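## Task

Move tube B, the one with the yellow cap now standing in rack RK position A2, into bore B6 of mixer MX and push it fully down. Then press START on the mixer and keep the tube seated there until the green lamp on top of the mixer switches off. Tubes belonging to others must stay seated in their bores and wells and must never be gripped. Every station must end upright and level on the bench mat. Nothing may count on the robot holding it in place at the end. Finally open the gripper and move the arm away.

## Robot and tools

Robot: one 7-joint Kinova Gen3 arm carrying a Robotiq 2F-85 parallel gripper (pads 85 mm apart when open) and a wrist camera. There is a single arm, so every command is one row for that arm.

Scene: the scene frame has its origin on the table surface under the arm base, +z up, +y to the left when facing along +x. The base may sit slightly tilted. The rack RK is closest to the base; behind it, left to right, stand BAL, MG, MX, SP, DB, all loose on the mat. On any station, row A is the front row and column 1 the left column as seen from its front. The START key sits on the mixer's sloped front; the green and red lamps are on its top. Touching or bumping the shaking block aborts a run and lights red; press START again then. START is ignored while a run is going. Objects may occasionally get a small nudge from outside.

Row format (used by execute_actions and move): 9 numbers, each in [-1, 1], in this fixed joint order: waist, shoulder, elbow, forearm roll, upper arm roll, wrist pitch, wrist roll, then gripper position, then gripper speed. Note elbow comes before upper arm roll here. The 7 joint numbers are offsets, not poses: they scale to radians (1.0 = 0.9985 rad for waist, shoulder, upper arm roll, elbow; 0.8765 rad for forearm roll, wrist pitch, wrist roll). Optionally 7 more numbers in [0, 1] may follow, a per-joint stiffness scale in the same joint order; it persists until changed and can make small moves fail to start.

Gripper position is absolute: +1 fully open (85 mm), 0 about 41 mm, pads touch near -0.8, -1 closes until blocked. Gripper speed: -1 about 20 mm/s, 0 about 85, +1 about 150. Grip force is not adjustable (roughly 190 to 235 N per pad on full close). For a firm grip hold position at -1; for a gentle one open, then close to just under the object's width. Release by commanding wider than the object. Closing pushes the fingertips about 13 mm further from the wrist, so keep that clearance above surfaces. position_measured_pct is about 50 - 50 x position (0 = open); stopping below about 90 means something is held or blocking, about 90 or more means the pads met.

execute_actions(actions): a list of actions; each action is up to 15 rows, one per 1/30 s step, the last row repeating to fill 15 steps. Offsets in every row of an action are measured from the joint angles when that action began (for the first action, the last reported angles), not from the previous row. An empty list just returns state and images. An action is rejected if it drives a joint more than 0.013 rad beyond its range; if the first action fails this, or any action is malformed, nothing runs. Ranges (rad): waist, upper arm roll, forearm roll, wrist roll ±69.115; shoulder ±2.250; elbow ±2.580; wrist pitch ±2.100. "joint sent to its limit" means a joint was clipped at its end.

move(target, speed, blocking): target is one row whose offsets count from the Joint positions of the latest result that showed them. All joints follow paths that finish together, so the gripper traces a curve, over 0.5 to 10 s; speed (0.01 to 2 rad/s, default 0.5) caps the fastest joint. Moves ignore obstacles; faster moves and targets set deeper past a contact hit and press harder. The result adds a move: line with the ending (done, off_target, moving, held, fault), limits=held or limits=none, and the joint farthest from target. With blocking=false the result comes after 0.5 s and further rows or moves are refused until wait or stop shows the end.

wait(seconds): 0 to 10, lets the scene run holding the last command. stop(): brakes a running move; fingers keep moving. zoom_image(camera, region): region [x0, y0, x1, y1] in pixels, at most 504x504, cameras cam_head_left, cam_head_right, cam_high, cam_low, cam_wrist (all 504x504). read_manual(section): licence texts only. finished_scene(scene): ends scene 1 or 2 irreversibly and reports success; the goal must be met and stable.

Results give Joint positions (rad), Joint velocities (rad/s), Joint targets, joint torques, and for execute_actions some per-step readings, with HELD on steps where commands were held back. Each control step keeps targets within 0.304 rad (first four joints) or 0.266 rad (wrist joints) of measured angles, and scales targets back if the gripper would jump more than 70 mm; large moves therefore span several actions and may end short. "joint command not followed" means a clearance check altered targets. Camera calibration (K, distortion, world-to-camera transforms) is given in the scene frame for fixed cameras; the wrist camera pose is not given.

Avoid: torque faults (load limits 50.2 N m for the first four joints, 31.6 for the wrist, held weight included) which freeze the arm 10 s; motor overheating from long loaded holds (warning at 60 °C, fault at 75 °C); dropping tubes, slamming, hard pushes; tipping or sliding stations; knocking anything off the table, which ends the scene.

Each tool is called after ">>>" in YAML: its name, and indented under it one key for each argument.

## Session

>>> execute_actions:
  actions: []

Scene clock: 0.00 s.
position_measured_pct=0.0
Joint names: [waist, shoulder, elbow, forearm roll, upper arm roll, wrist pitch, wrist roll]
Joint positions: [-0.547  1.024  1.362 -1.013 -0.597  1.362  3.066]
Joint velocities: [ 0.    -0.    -0.001  0.001 -0.001  0.002 -0.   ]
Joint torques (N m, as the joint torque sensors report them, + toward a larger angle): no reading
Joint targets: [-0.547 1.024 1.362 -1.013 -0.597 1.362 3.066]
Joint stiffness scale: [1. 1. 1. 1. 1. 1. 1.]

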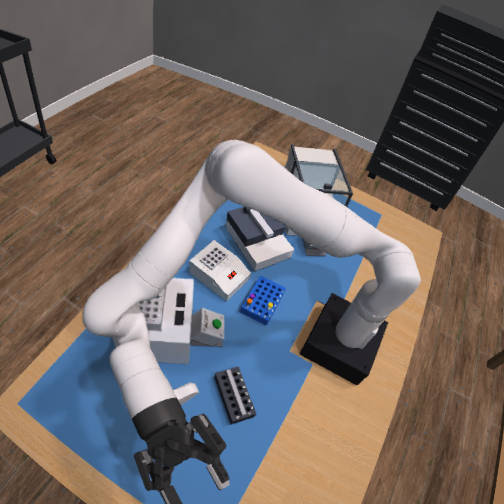

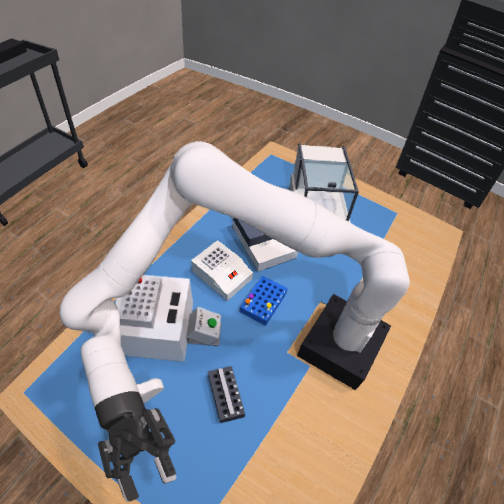

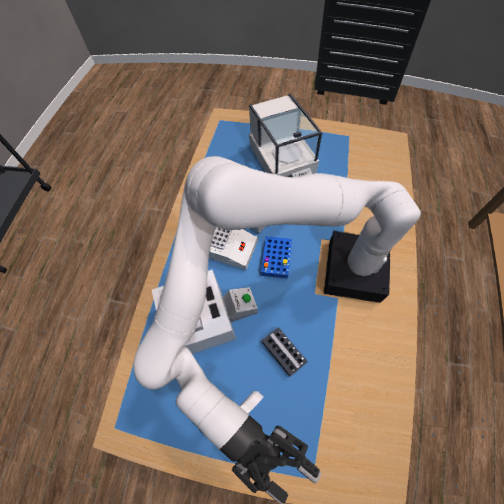

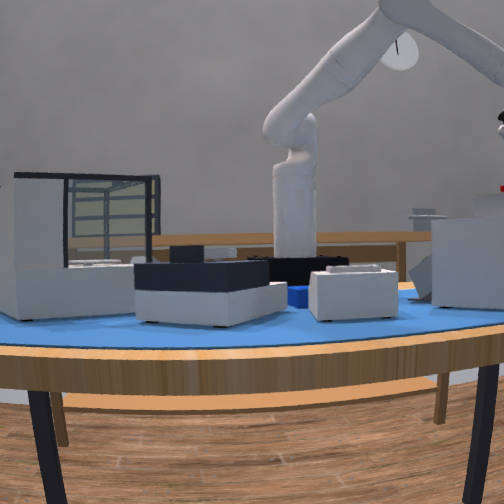

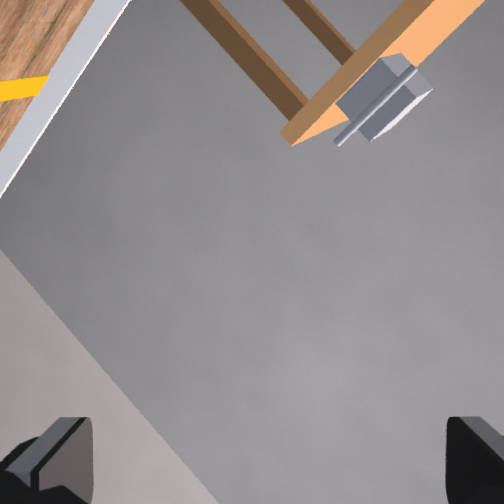

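>>> move:
  target: [0.15,-0.7,0.4,0.7,0.35,-0.3,0.94,-0.25,0]
  speed: 0.8

>>> move:
  target: [0.165,-0.28,0.55,0.467,0.253,-0.35,0.96,-0.25,0]
  speed: 0.8

Scene clock: 4.53 s.
position_measured_pct=62.3
Joint names: [waist, shoulder, elbow, forearm roll, upper arm roll, wrist pitch, wrist roll]
Joint positions: [-0.401  0.328  1.757 -0.404 -0.25   1.106  3.879]
Joint velocities: [ 0.    -0.002 -0.001  0.001 -0.001 -0.001  0.001]
Joint torques (N m, as the joint torque sensors report them, + toward a larger angle): [ -0.22 -14.51  -7.    -0.9   -1.22   0.27   0.15]
Joint targets: [-0.397 0.325 1.762 -0.400 -0.248 1.099 3.890]
Joint stiffness scale: [1. 1. 1. 1. 1. 1. 1.]
move: off_target; limits=none; farthest joint: the wrist roll, 0.011 radians from its target (0.824 radians at the start)

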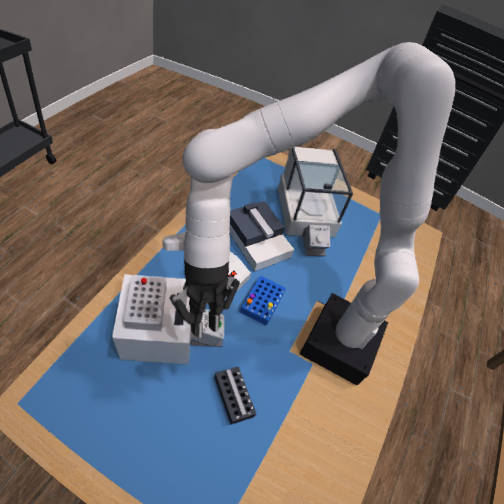

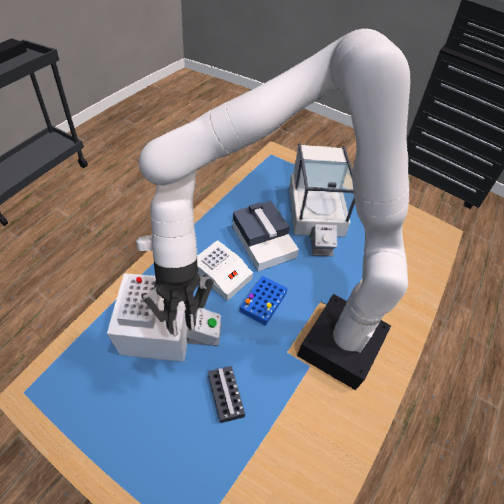

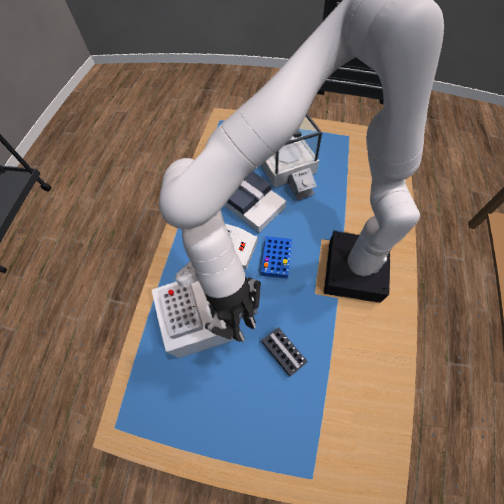

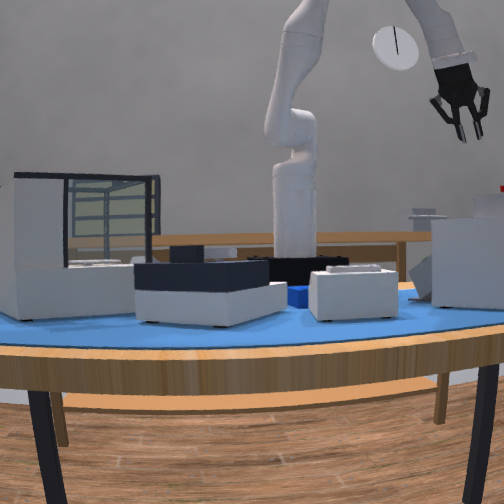

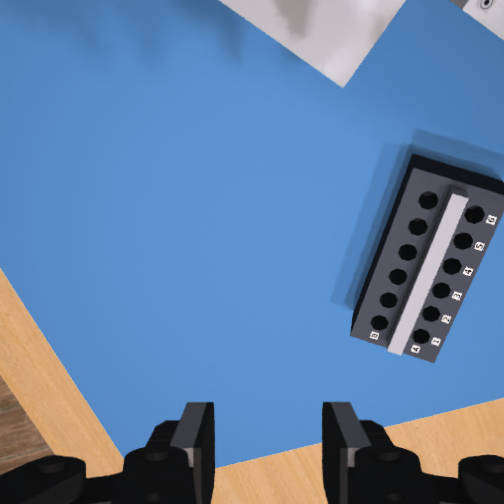

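Scene clock: 6.23 s.
position_measured_pct=62.3
Joint names: [waist, shoulder, elbow, forearm roll, upper arm roll, wrist pitch, wrist roll]
Joint positions: [-0.24   0.052  2.301  0.001  0.     0.807  4.709]
Joint velocities: [ 0.001 -0.003  0.     0.    -0.     0.     0.001]
Joint torques (N m, as the joint torque sensors report them, + toward a larger angle): [-0.31 -7.26 -5.6   0.2  -0.25  0.05  0.02]
Joint targets: [-0.236 0.049 2.306 0.005 0.003 0.799 4.720]
Joint stiffness scale: [1. 1. 1. 1. 1. 1. 1.]
move: off_target; limits=none; farthest joint: the wrist roll, 0.011 radians from its target (0.842 radians at the start)

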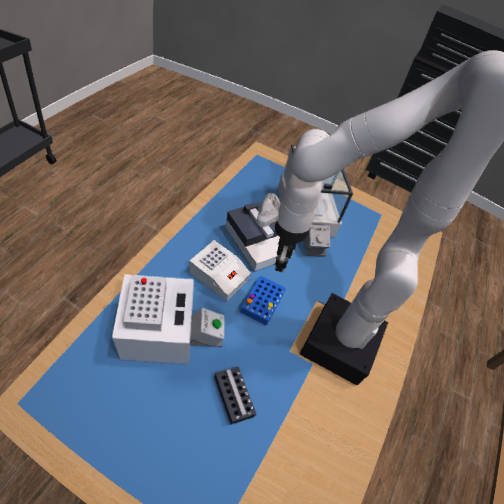

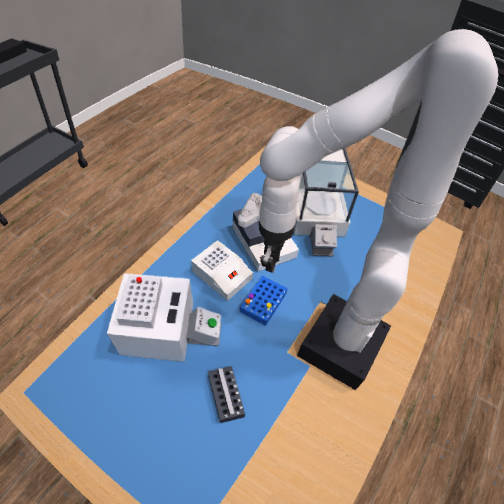

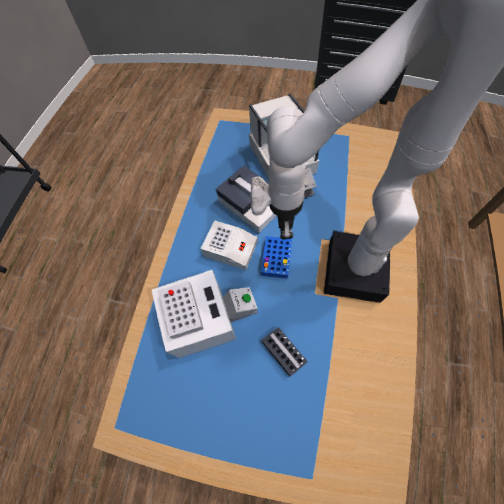

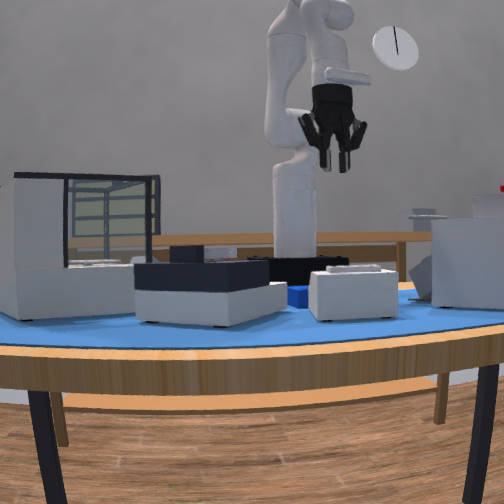

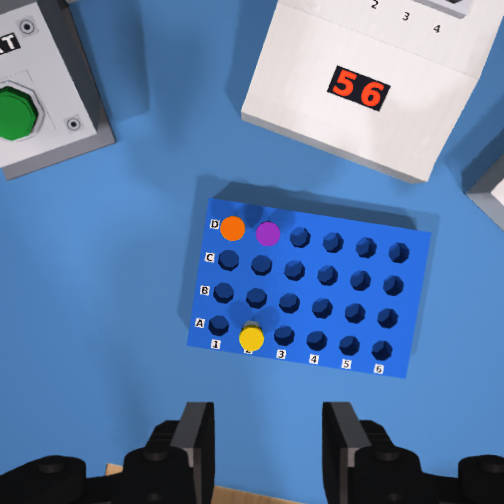

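>>> move:
  target: [-0.029,0.416,0.232,0,0,-0.76,0,-0.25,0]
  speed: 0.6

Scene clock: 10.20 s.
position_measured_pct=62.3
Joint names: [waist, shoulder, elbow, forearm roll, upper arm roll, wrist pitch, wrist roll]
Joint positions: [-0.265  0.464  2.528  0.001  0.     0.148  4.709]
Joint velocities: [-0.001  0.002 -0.001 -0.001  0.    -0.    -0.   ]
Joint torques (N m, as the joint torque sensors report them, + toward a larger angle): [ -0.16 -10.33  -0.74   0.24  -0.05  -0.03   0.18]
Joint targets: [-0.269 0.467 2.533 0.001 0.000 0.140 4.709]
Joint stiffness scale: [1. 1. 1. 1. 1. 1. 1.]
move: done; limits=none; farthest joint: the wrist pitch, 0.007 radians from its target (0.666 radians at the start)

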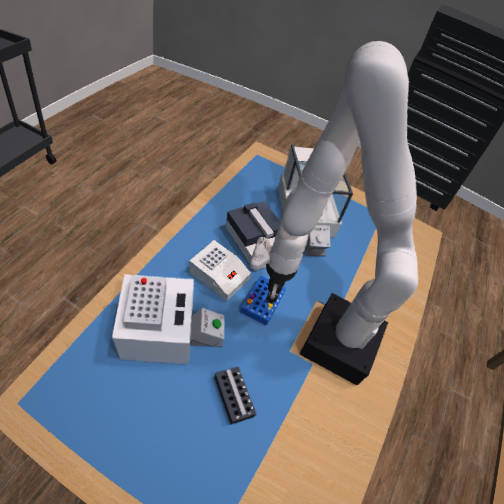

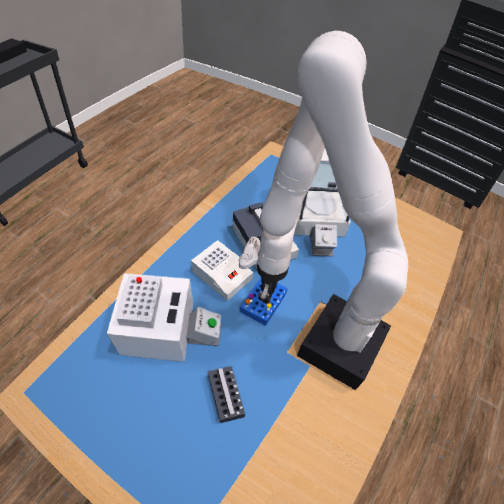

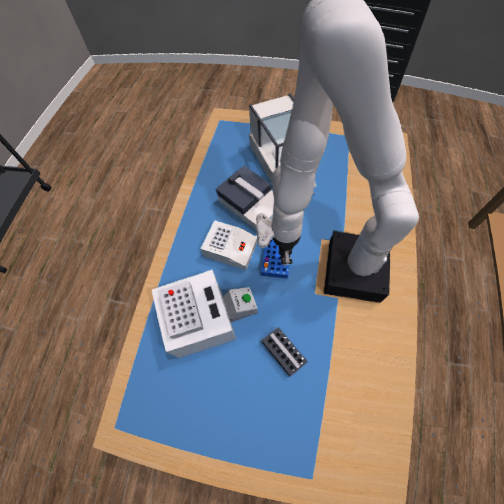

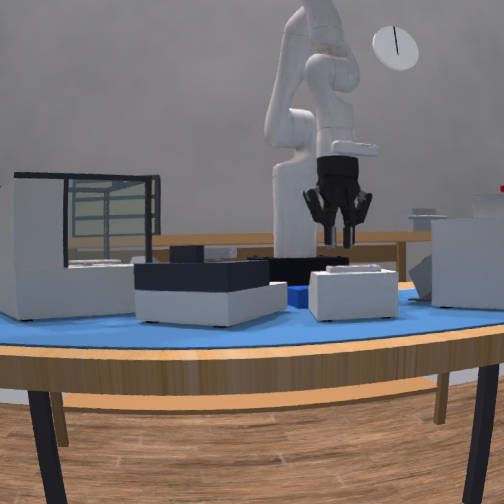

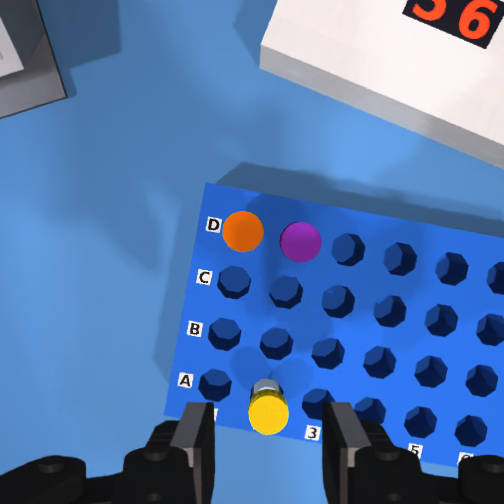

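>>> move:
  target: [0,0.2175,0.046,0,0,-0.299,0,-0.25,0]
  speed: 0.25

Scene clock: 14.27 s.
position_measured_pct=62.3
Joint names: [waist, shoulder, elbow, forearm roll, upper arm roll, wrist pitch, wrist roll]
Joint positions: [-0.265  0.678  2.569  0.001  0.    -0.107  4.709]
Joint velocities: [-0.001  0.003 -0.001  0.     0.     0.    -0.   ]
Joint torques (N m, as the joint torque sensors report them, + toward a larger angle): [ -0.03 -11.96   1.51   0.24   0.13   0.03   0.1 ]
Joint targets: [-0.265 0.681 2.574 0.001 0.000 -0.114 4.709]
Joint stiffness scale: [1. 1. 1. 1. 1. 1. 1.]
move: done; limits=none; farthest joint: the wrist pitch, 0.007 radians from its target (0.262 radians at the start)

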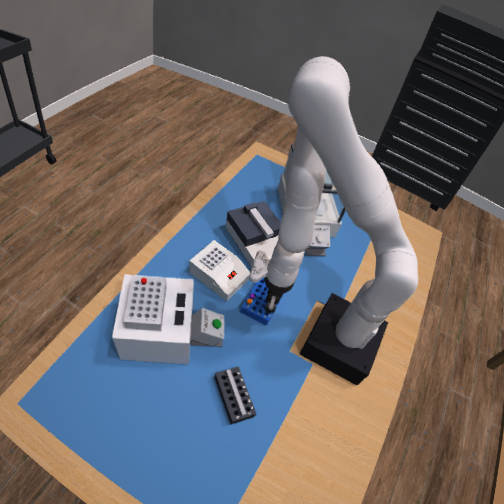

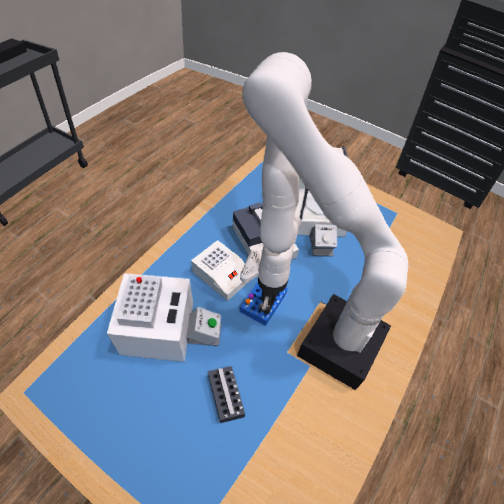

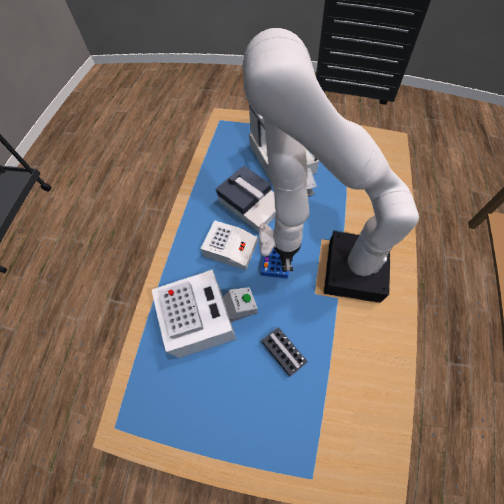

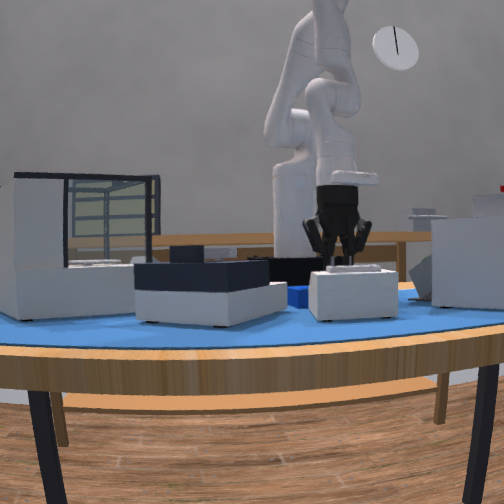

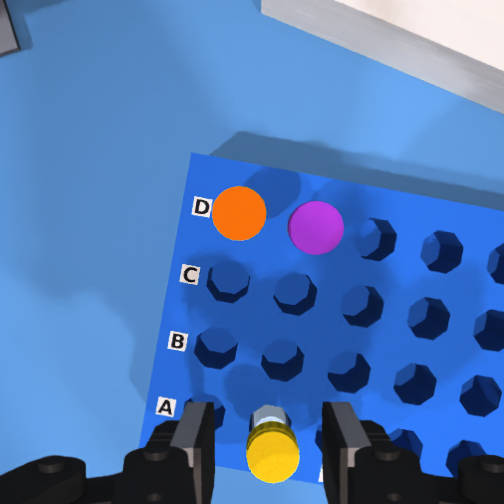

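>>> move:
  target: [0.007,0,0,0,0,0,0,-0.66,-0.7]

>>> move:
  target: [0,-0.218,-0.031,0,0,0.284,0,-0.66,0]
  speed: 0.2

>>> move:
  target: [-0.05,-0.46,-0.31,0,0,0.885,0,-0.66,0]
  speed: 0.7

>>> move:
  target: [-0.185,0.612,-0.868,0,0,0.29,0,-0.66,0]
  speed: 0.7

Scene clock: 19.87 s.
position_measured_pct=80.6
Joint names: [waist, shoulder, elbow, forearm roll, upper arm roll, wrist pitch, wrist roll]
Joint positions: [-0.262  0.679  2.569  0.001  0.    -0.107  4.709]
Joint velocities: [ 0.     0.001  0.     0.001 -0.     0.001 -0.001]
Joint torques (N m, as the joint torque sensors report them, + toward a larger angle): [  0.24 -11.32   1.47   0.12   0.56   0.06   0.2 ]
Joint targets: [-0.258 0.678 2.569 0.001 0.000 -0.107 4.709]
Joint stiffness scale: [1. 1. 1. 1. 1. 1. 1.]
move: done; limits=none; farthest joint: the waist, 0.004 radians from its target (0.007 radians at the start)

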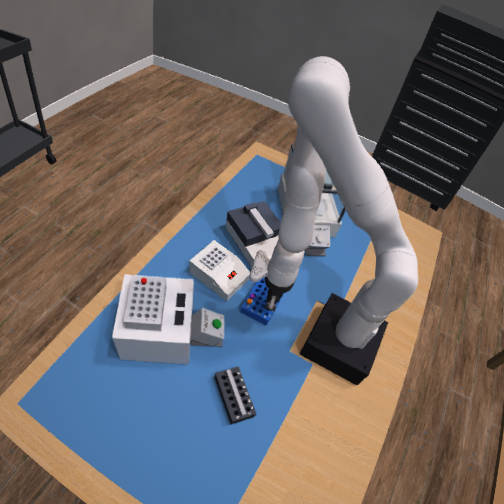

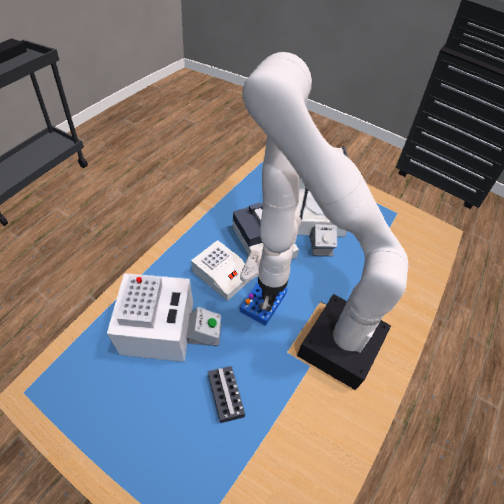

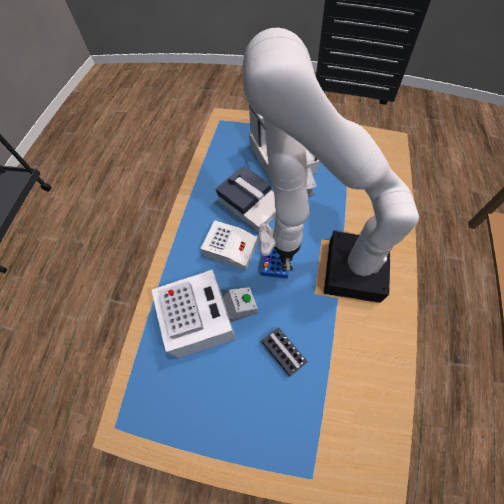

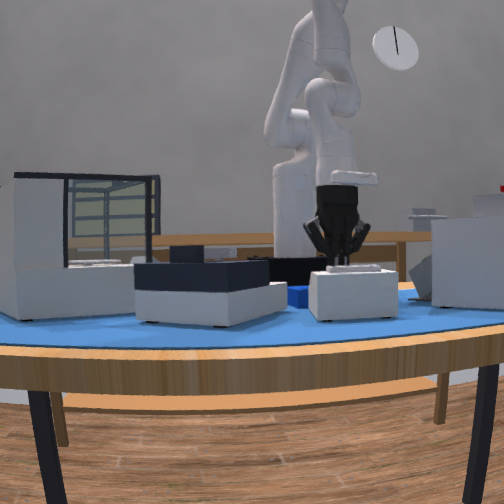

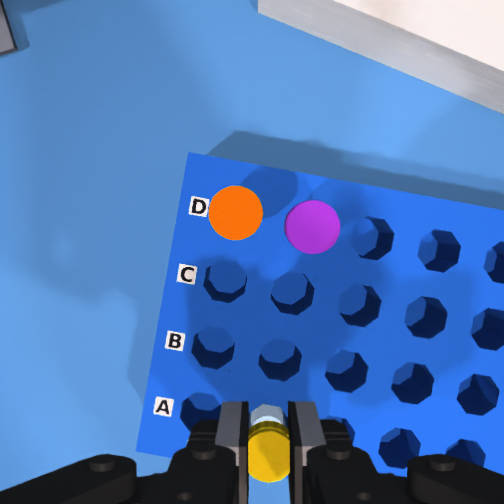

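Scene clock: 21.63 s.
position_measured_pct=80.6
Joint names: [waist, shoulder, elbow, forearm roll, upper arm roll, wrist pitch, wrist roll]
Joint positions: [-0.262  0.464  2.543  0.001  0.     0.135  4.709]
Joint velocities: [-0.002 -0.003  0.     0.001  0.     0.    -0.   ]
Joint torques (N m, as the joint torque sensors report them, + toward a larger angle): [-0.03 -9.92 -0.59  0.19  0.01 -0.07  0.16]
Joint targets: [-0.262 0.461 2.538 0.001 0.000 0.142 4.709]
Joint stiffness scale: [1. 1. 1. 1. 1. 1. 1.]
move: done; limits=none; farthest joint: the wrist pitch, 0.007 radians from its target (0.249 radians at the start)

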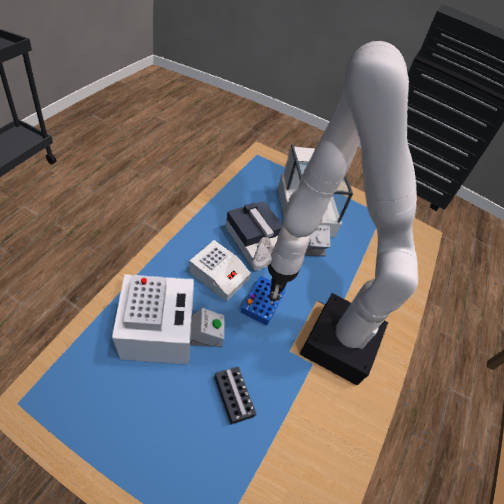

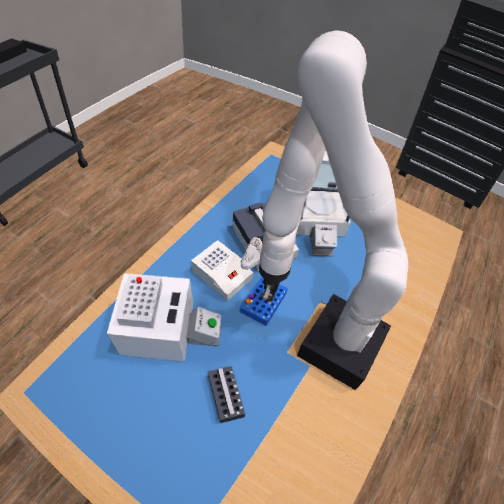

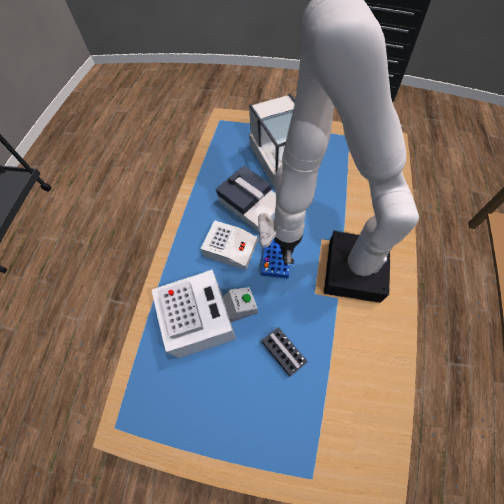

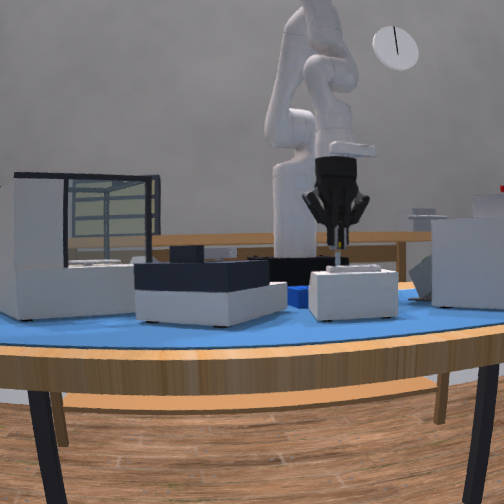

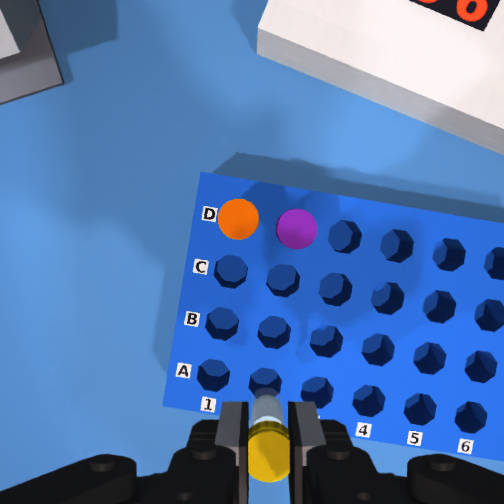

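Scene clock: 23.40 s.
position_measured_pct=80.6
Joint names: [waist, shoulder, elbow, forearm roll, upper arm roll, wrist pitch, wrist roll]
Joint positions: [-0.309  0.008  2.238  0.001  0.     0.903  4.709]
Joint velocities: [-0.002 -0.003 -0.001 -0.     0.    -0.    -0.001]
Joint torques (N m, as the joint torque sensors report them, + toward a larger angle): [-0.04 -7.25 -6.3   0.21 -0.22 -0.01  0.03]
Joint targets: [-0.312 0.005 2.234 0.001 0.000 0.910 4.709]
Joint stiffness scale: [1. 1. 1. 1. 1. 1. 1.]
move: done; limits=none; farthest joint: the wrist pitch, 0.008 radians from its target (0.776 radians at the start)

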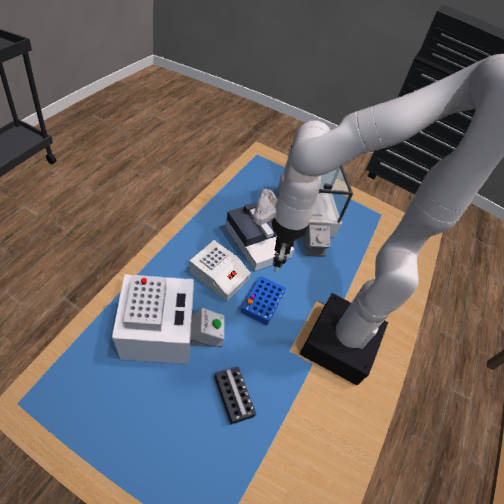

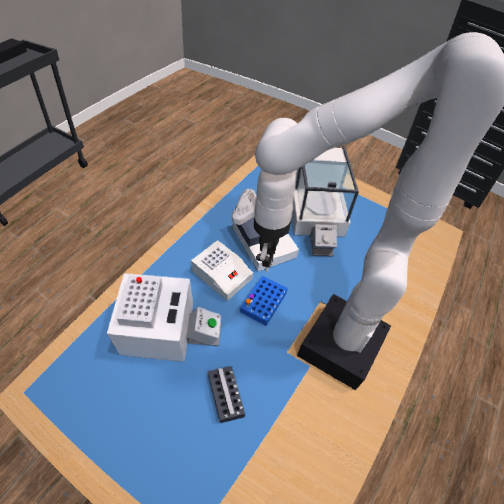

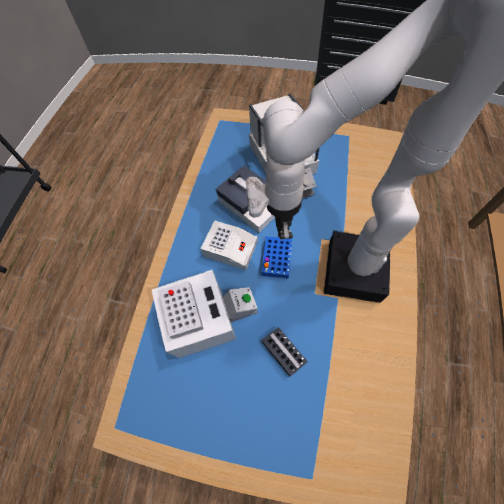

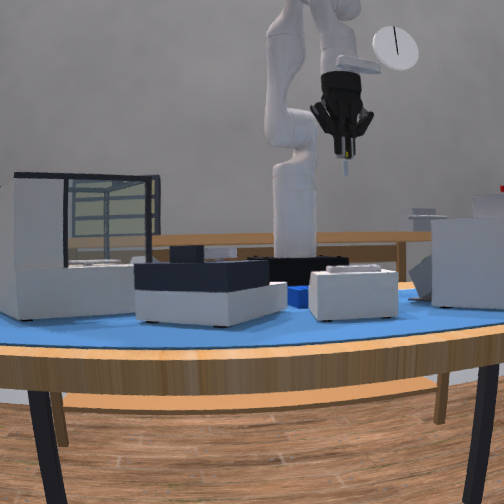

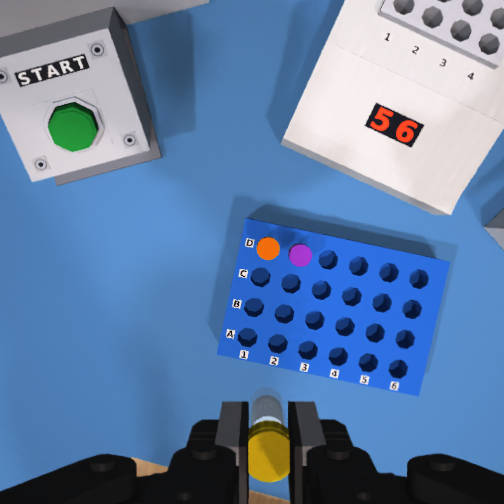

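Scene clock: 25.33 s.
position_measured_pct=80.6
Joint names: [waist, shoulder, elbow, forearm roll, upper arm roll, wrist pitch, wrist roll]
Joint positions: [-0.49   0.616  1.376  0.001  0.     1.15   4.709]
Joint velocities: [-0.002  0.002 -0.    -0.     0.     0.001 -0.001]
Joint torques (N m, as the joint torque sensors report them, + toward a larger angle): [  0.02 -20.17  -7.67   0.26   0.06  -0.04   0.08]
Joint targets: [-0.493 0.619 1.372 0.001 0.000 1.157 4.709]
Joint stiffness scale: [1. 1. 1. 1. 1. 1. 1.]
move: done; limits=none; farthest joint: the wrist pitch, 0.007 radians from its target (0.254 radians at the start)

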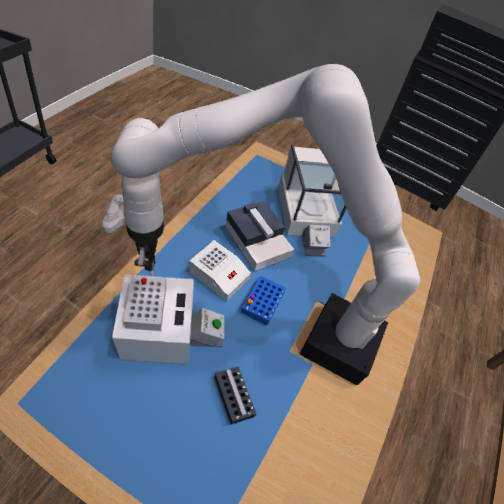

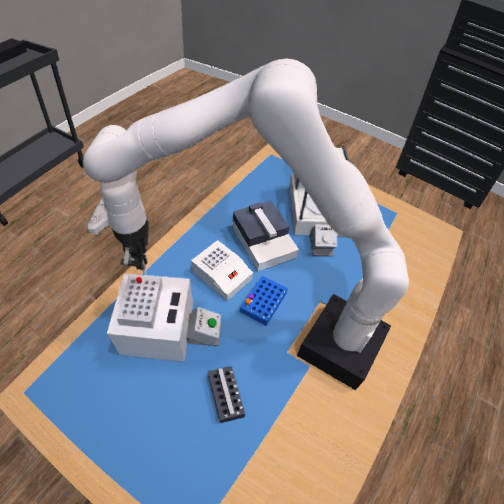

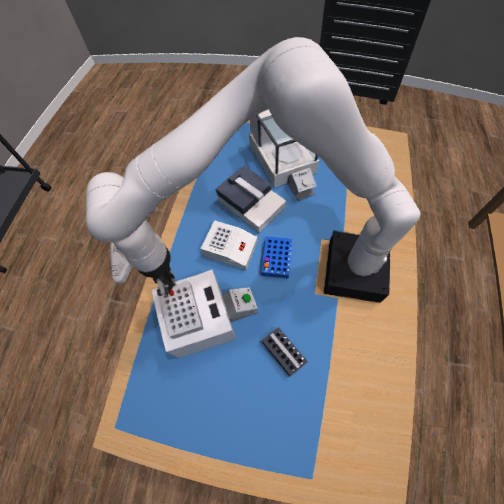

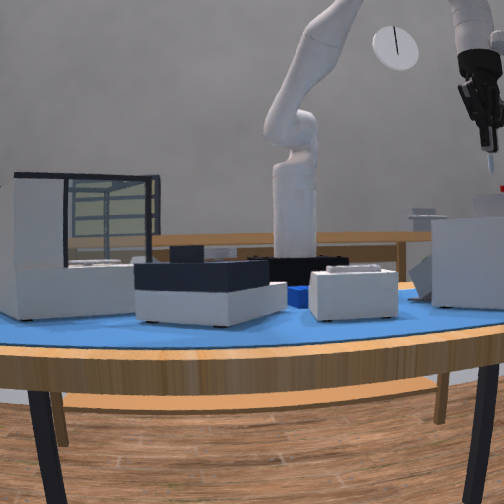

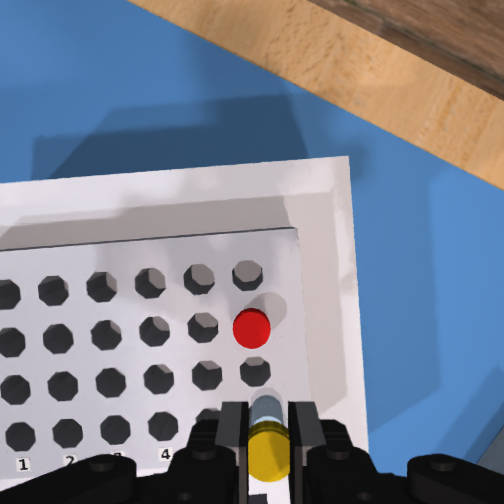

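>>> move:
  target: [-0.0105,0.034,0.049,0,0,-0.0945,0,-0.66,0]
  speed: 0.12

>>> zoom_image:
  camera: "cam_wrist"
  region: [170,310,370,470]

Scene clock: 31.23 s.
position_measured_pct=80.6
Joint names: [waist, shoulder, elbow, forearm roll, upper arm roll, wrist pitch, wrist roll]
Joint positions: [-0.496  0.647  1.421  0.001  0.     1.074  4.709]
Joint velocities: [ 0.001  0.002  0.001  0.001 -0.001  0.002 -0.   ]
Joint torques (N m, as the joint torque sensors report them, + toward a larger angle): [  0.08 -19.97  -7.13   0.27   0.18  -0.03   0.15]
Joint targets: [-0.500 0.650 1.425 0.001 0.000 1.067 4.709]
Joint stiffness scale: [1. 1. 1. 1. 1. 1. 1.]
move: done; limits=none; farthest joint: the wrist pitch, 0.007 radians from its target (0.083 radians at the start)

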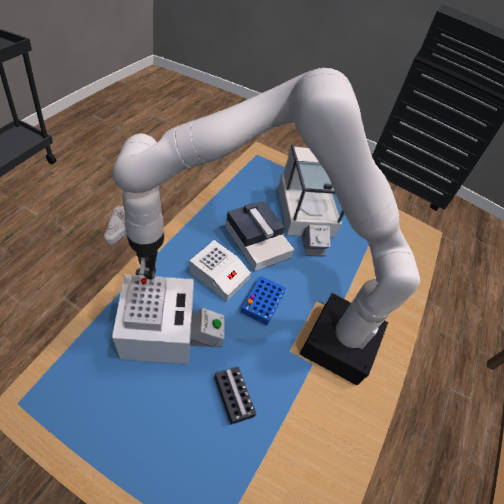

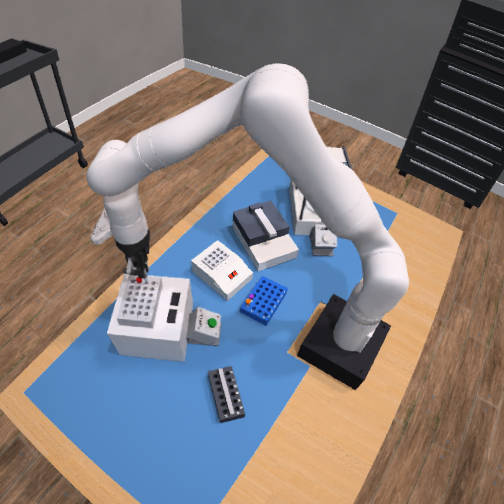

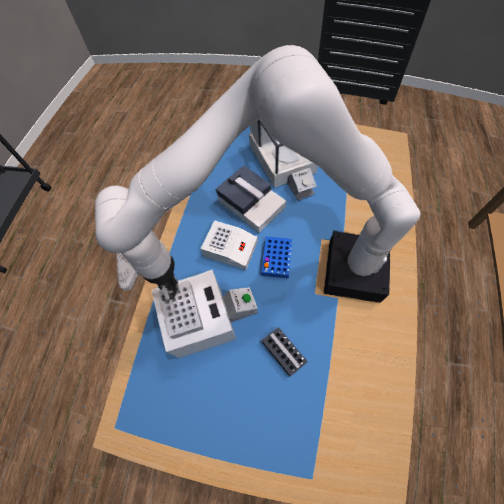

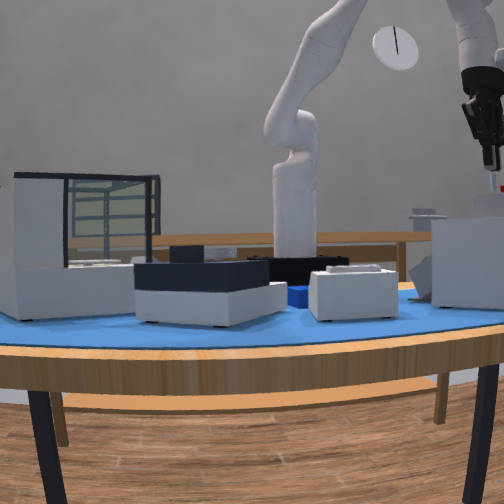

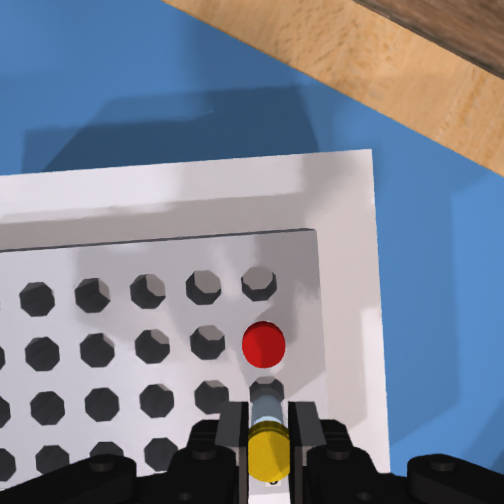

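Region (170, 310, 370, 470) of cam_wrist's 504x504 image, scaled by 2.520; it fills the top 403 rows of this view, and the rest is white.

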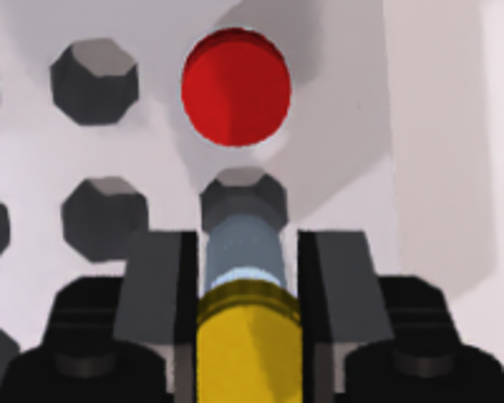

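>>> execute_actions:
  actions:
    - [[0,0.006,-0.006,0,0,-0.01,0,-0.66,0],[0,0.0085,-0.0075,0,0,-0.012,0,-0.66,0],[0,0.011,-0.008,0,0,-0.014,0,-0.66,0]]
    - [[0,0.005,0.007,0,0,-0.012,0,-0.66,0],[0,0.006,0.008,0,0,-0.015,0,-0.66,0],[0,0.0075,0.01,0,0,-0.019,0,-0.66,0]]
    - [[0,0.005,0.007,0,0,-0.012,0,-0.66,0],[0,0.006,0.008,0,0,-0.015,0,-0.66,0],[0,0.0075,0.01,0,0,-0.019,0,-0.66,0]]

Scene clock: 37.83 s.
position_measured_pct=80.6
Joint names: [waist, shoulder, elbow, forearm roll, upper arm roll, wrist pitch, wrist roll]
Joint positions: [-0.496  0.664  1.428  0.001  0.     1.051  4.709]
Joint velocities: [-0.     0.001  0.     0.     0.    -0.001 -0.   ]
Joint torques (N m, as the joint torque sensors report them, + toward a larger angle): [  0.03 -20.43  -6.98   0.28   0.06   0.02   0.11]
Joint targets: [-0.496 0.667 1.433 0.001 0.000 1.044 4.709]
Joint stiffness scale: [1. 1. 1. 1. 1. 1. 1.]
Step readings (joint positions; steps 1 to 15: 1st action; 16 to 30: 2nd action; 31 to 45: 3rd action):
0: [-0.496 0.647 1.421 0.001 0.000 1.074 4.709]
1: [-0.496 0.647 1.420 0.001 0.000 1.074 4.709]
2: [-0.496 0.648 1.420 0.001 0.000 1.073 4.709]
4: [-0.496 0.651 1.418 0.001 0.000 1.071 4.709]
8: [-0.496 0.654 1.418 0.001 0.000 1.070 4.709]
15: [-0.496 0.655 1.417 0.001 0.000 1.069 4.709]
16: [-0.496 0.655 1.418 0.001 0.000 1.069 4.709]
17: [-0.496 0.655 1.418 0.001 0.000 1.067 4.709]
19: [-0.496 0.657 1.420 0.001 0.000 1.063 4.709]
23: [-0.496 0.659 1.422 0.001 0.000 1.060 4.709]
30: [-0.496 0.659 1.423 0.001 0.000 1.060 4.709]
31: [-0.496 0.660 1.423 0.001 0.000 1.059 4.709]
32: [-0.496 0.660 1.424 0.001 0.000 1.058 4.709]
34: [-0.496 0.662 1.426 0.001 0.000 1.053 4.709]
38: [-0.496 0.663 1.428 0.001 0.000 1.051 4.709]
45: Joint positions above

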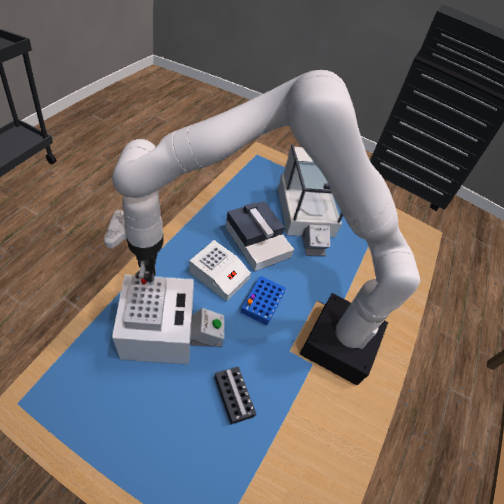

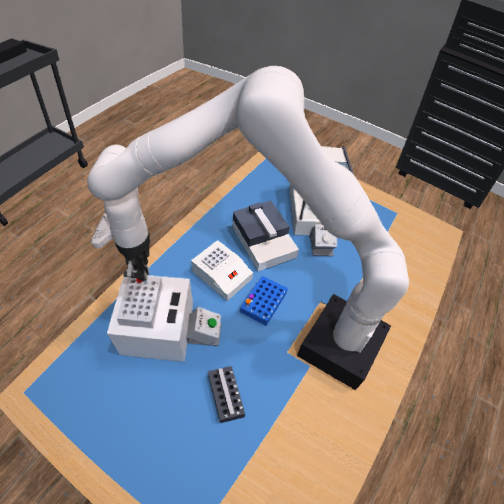

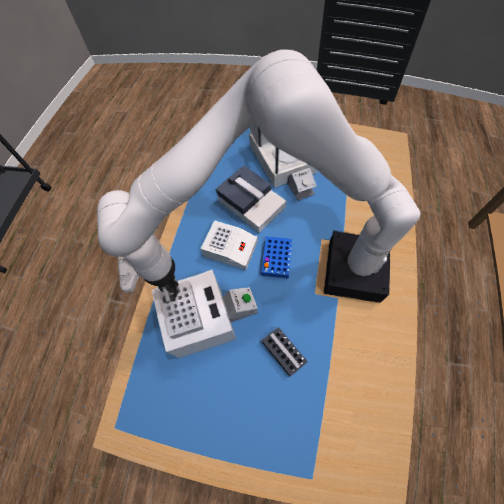

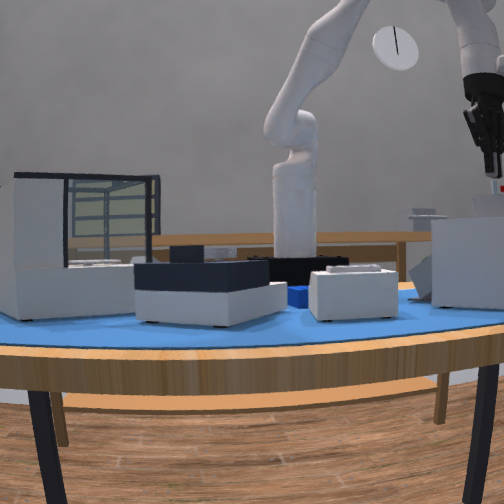

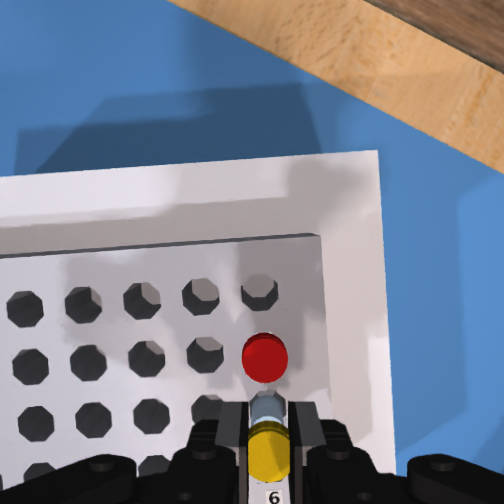

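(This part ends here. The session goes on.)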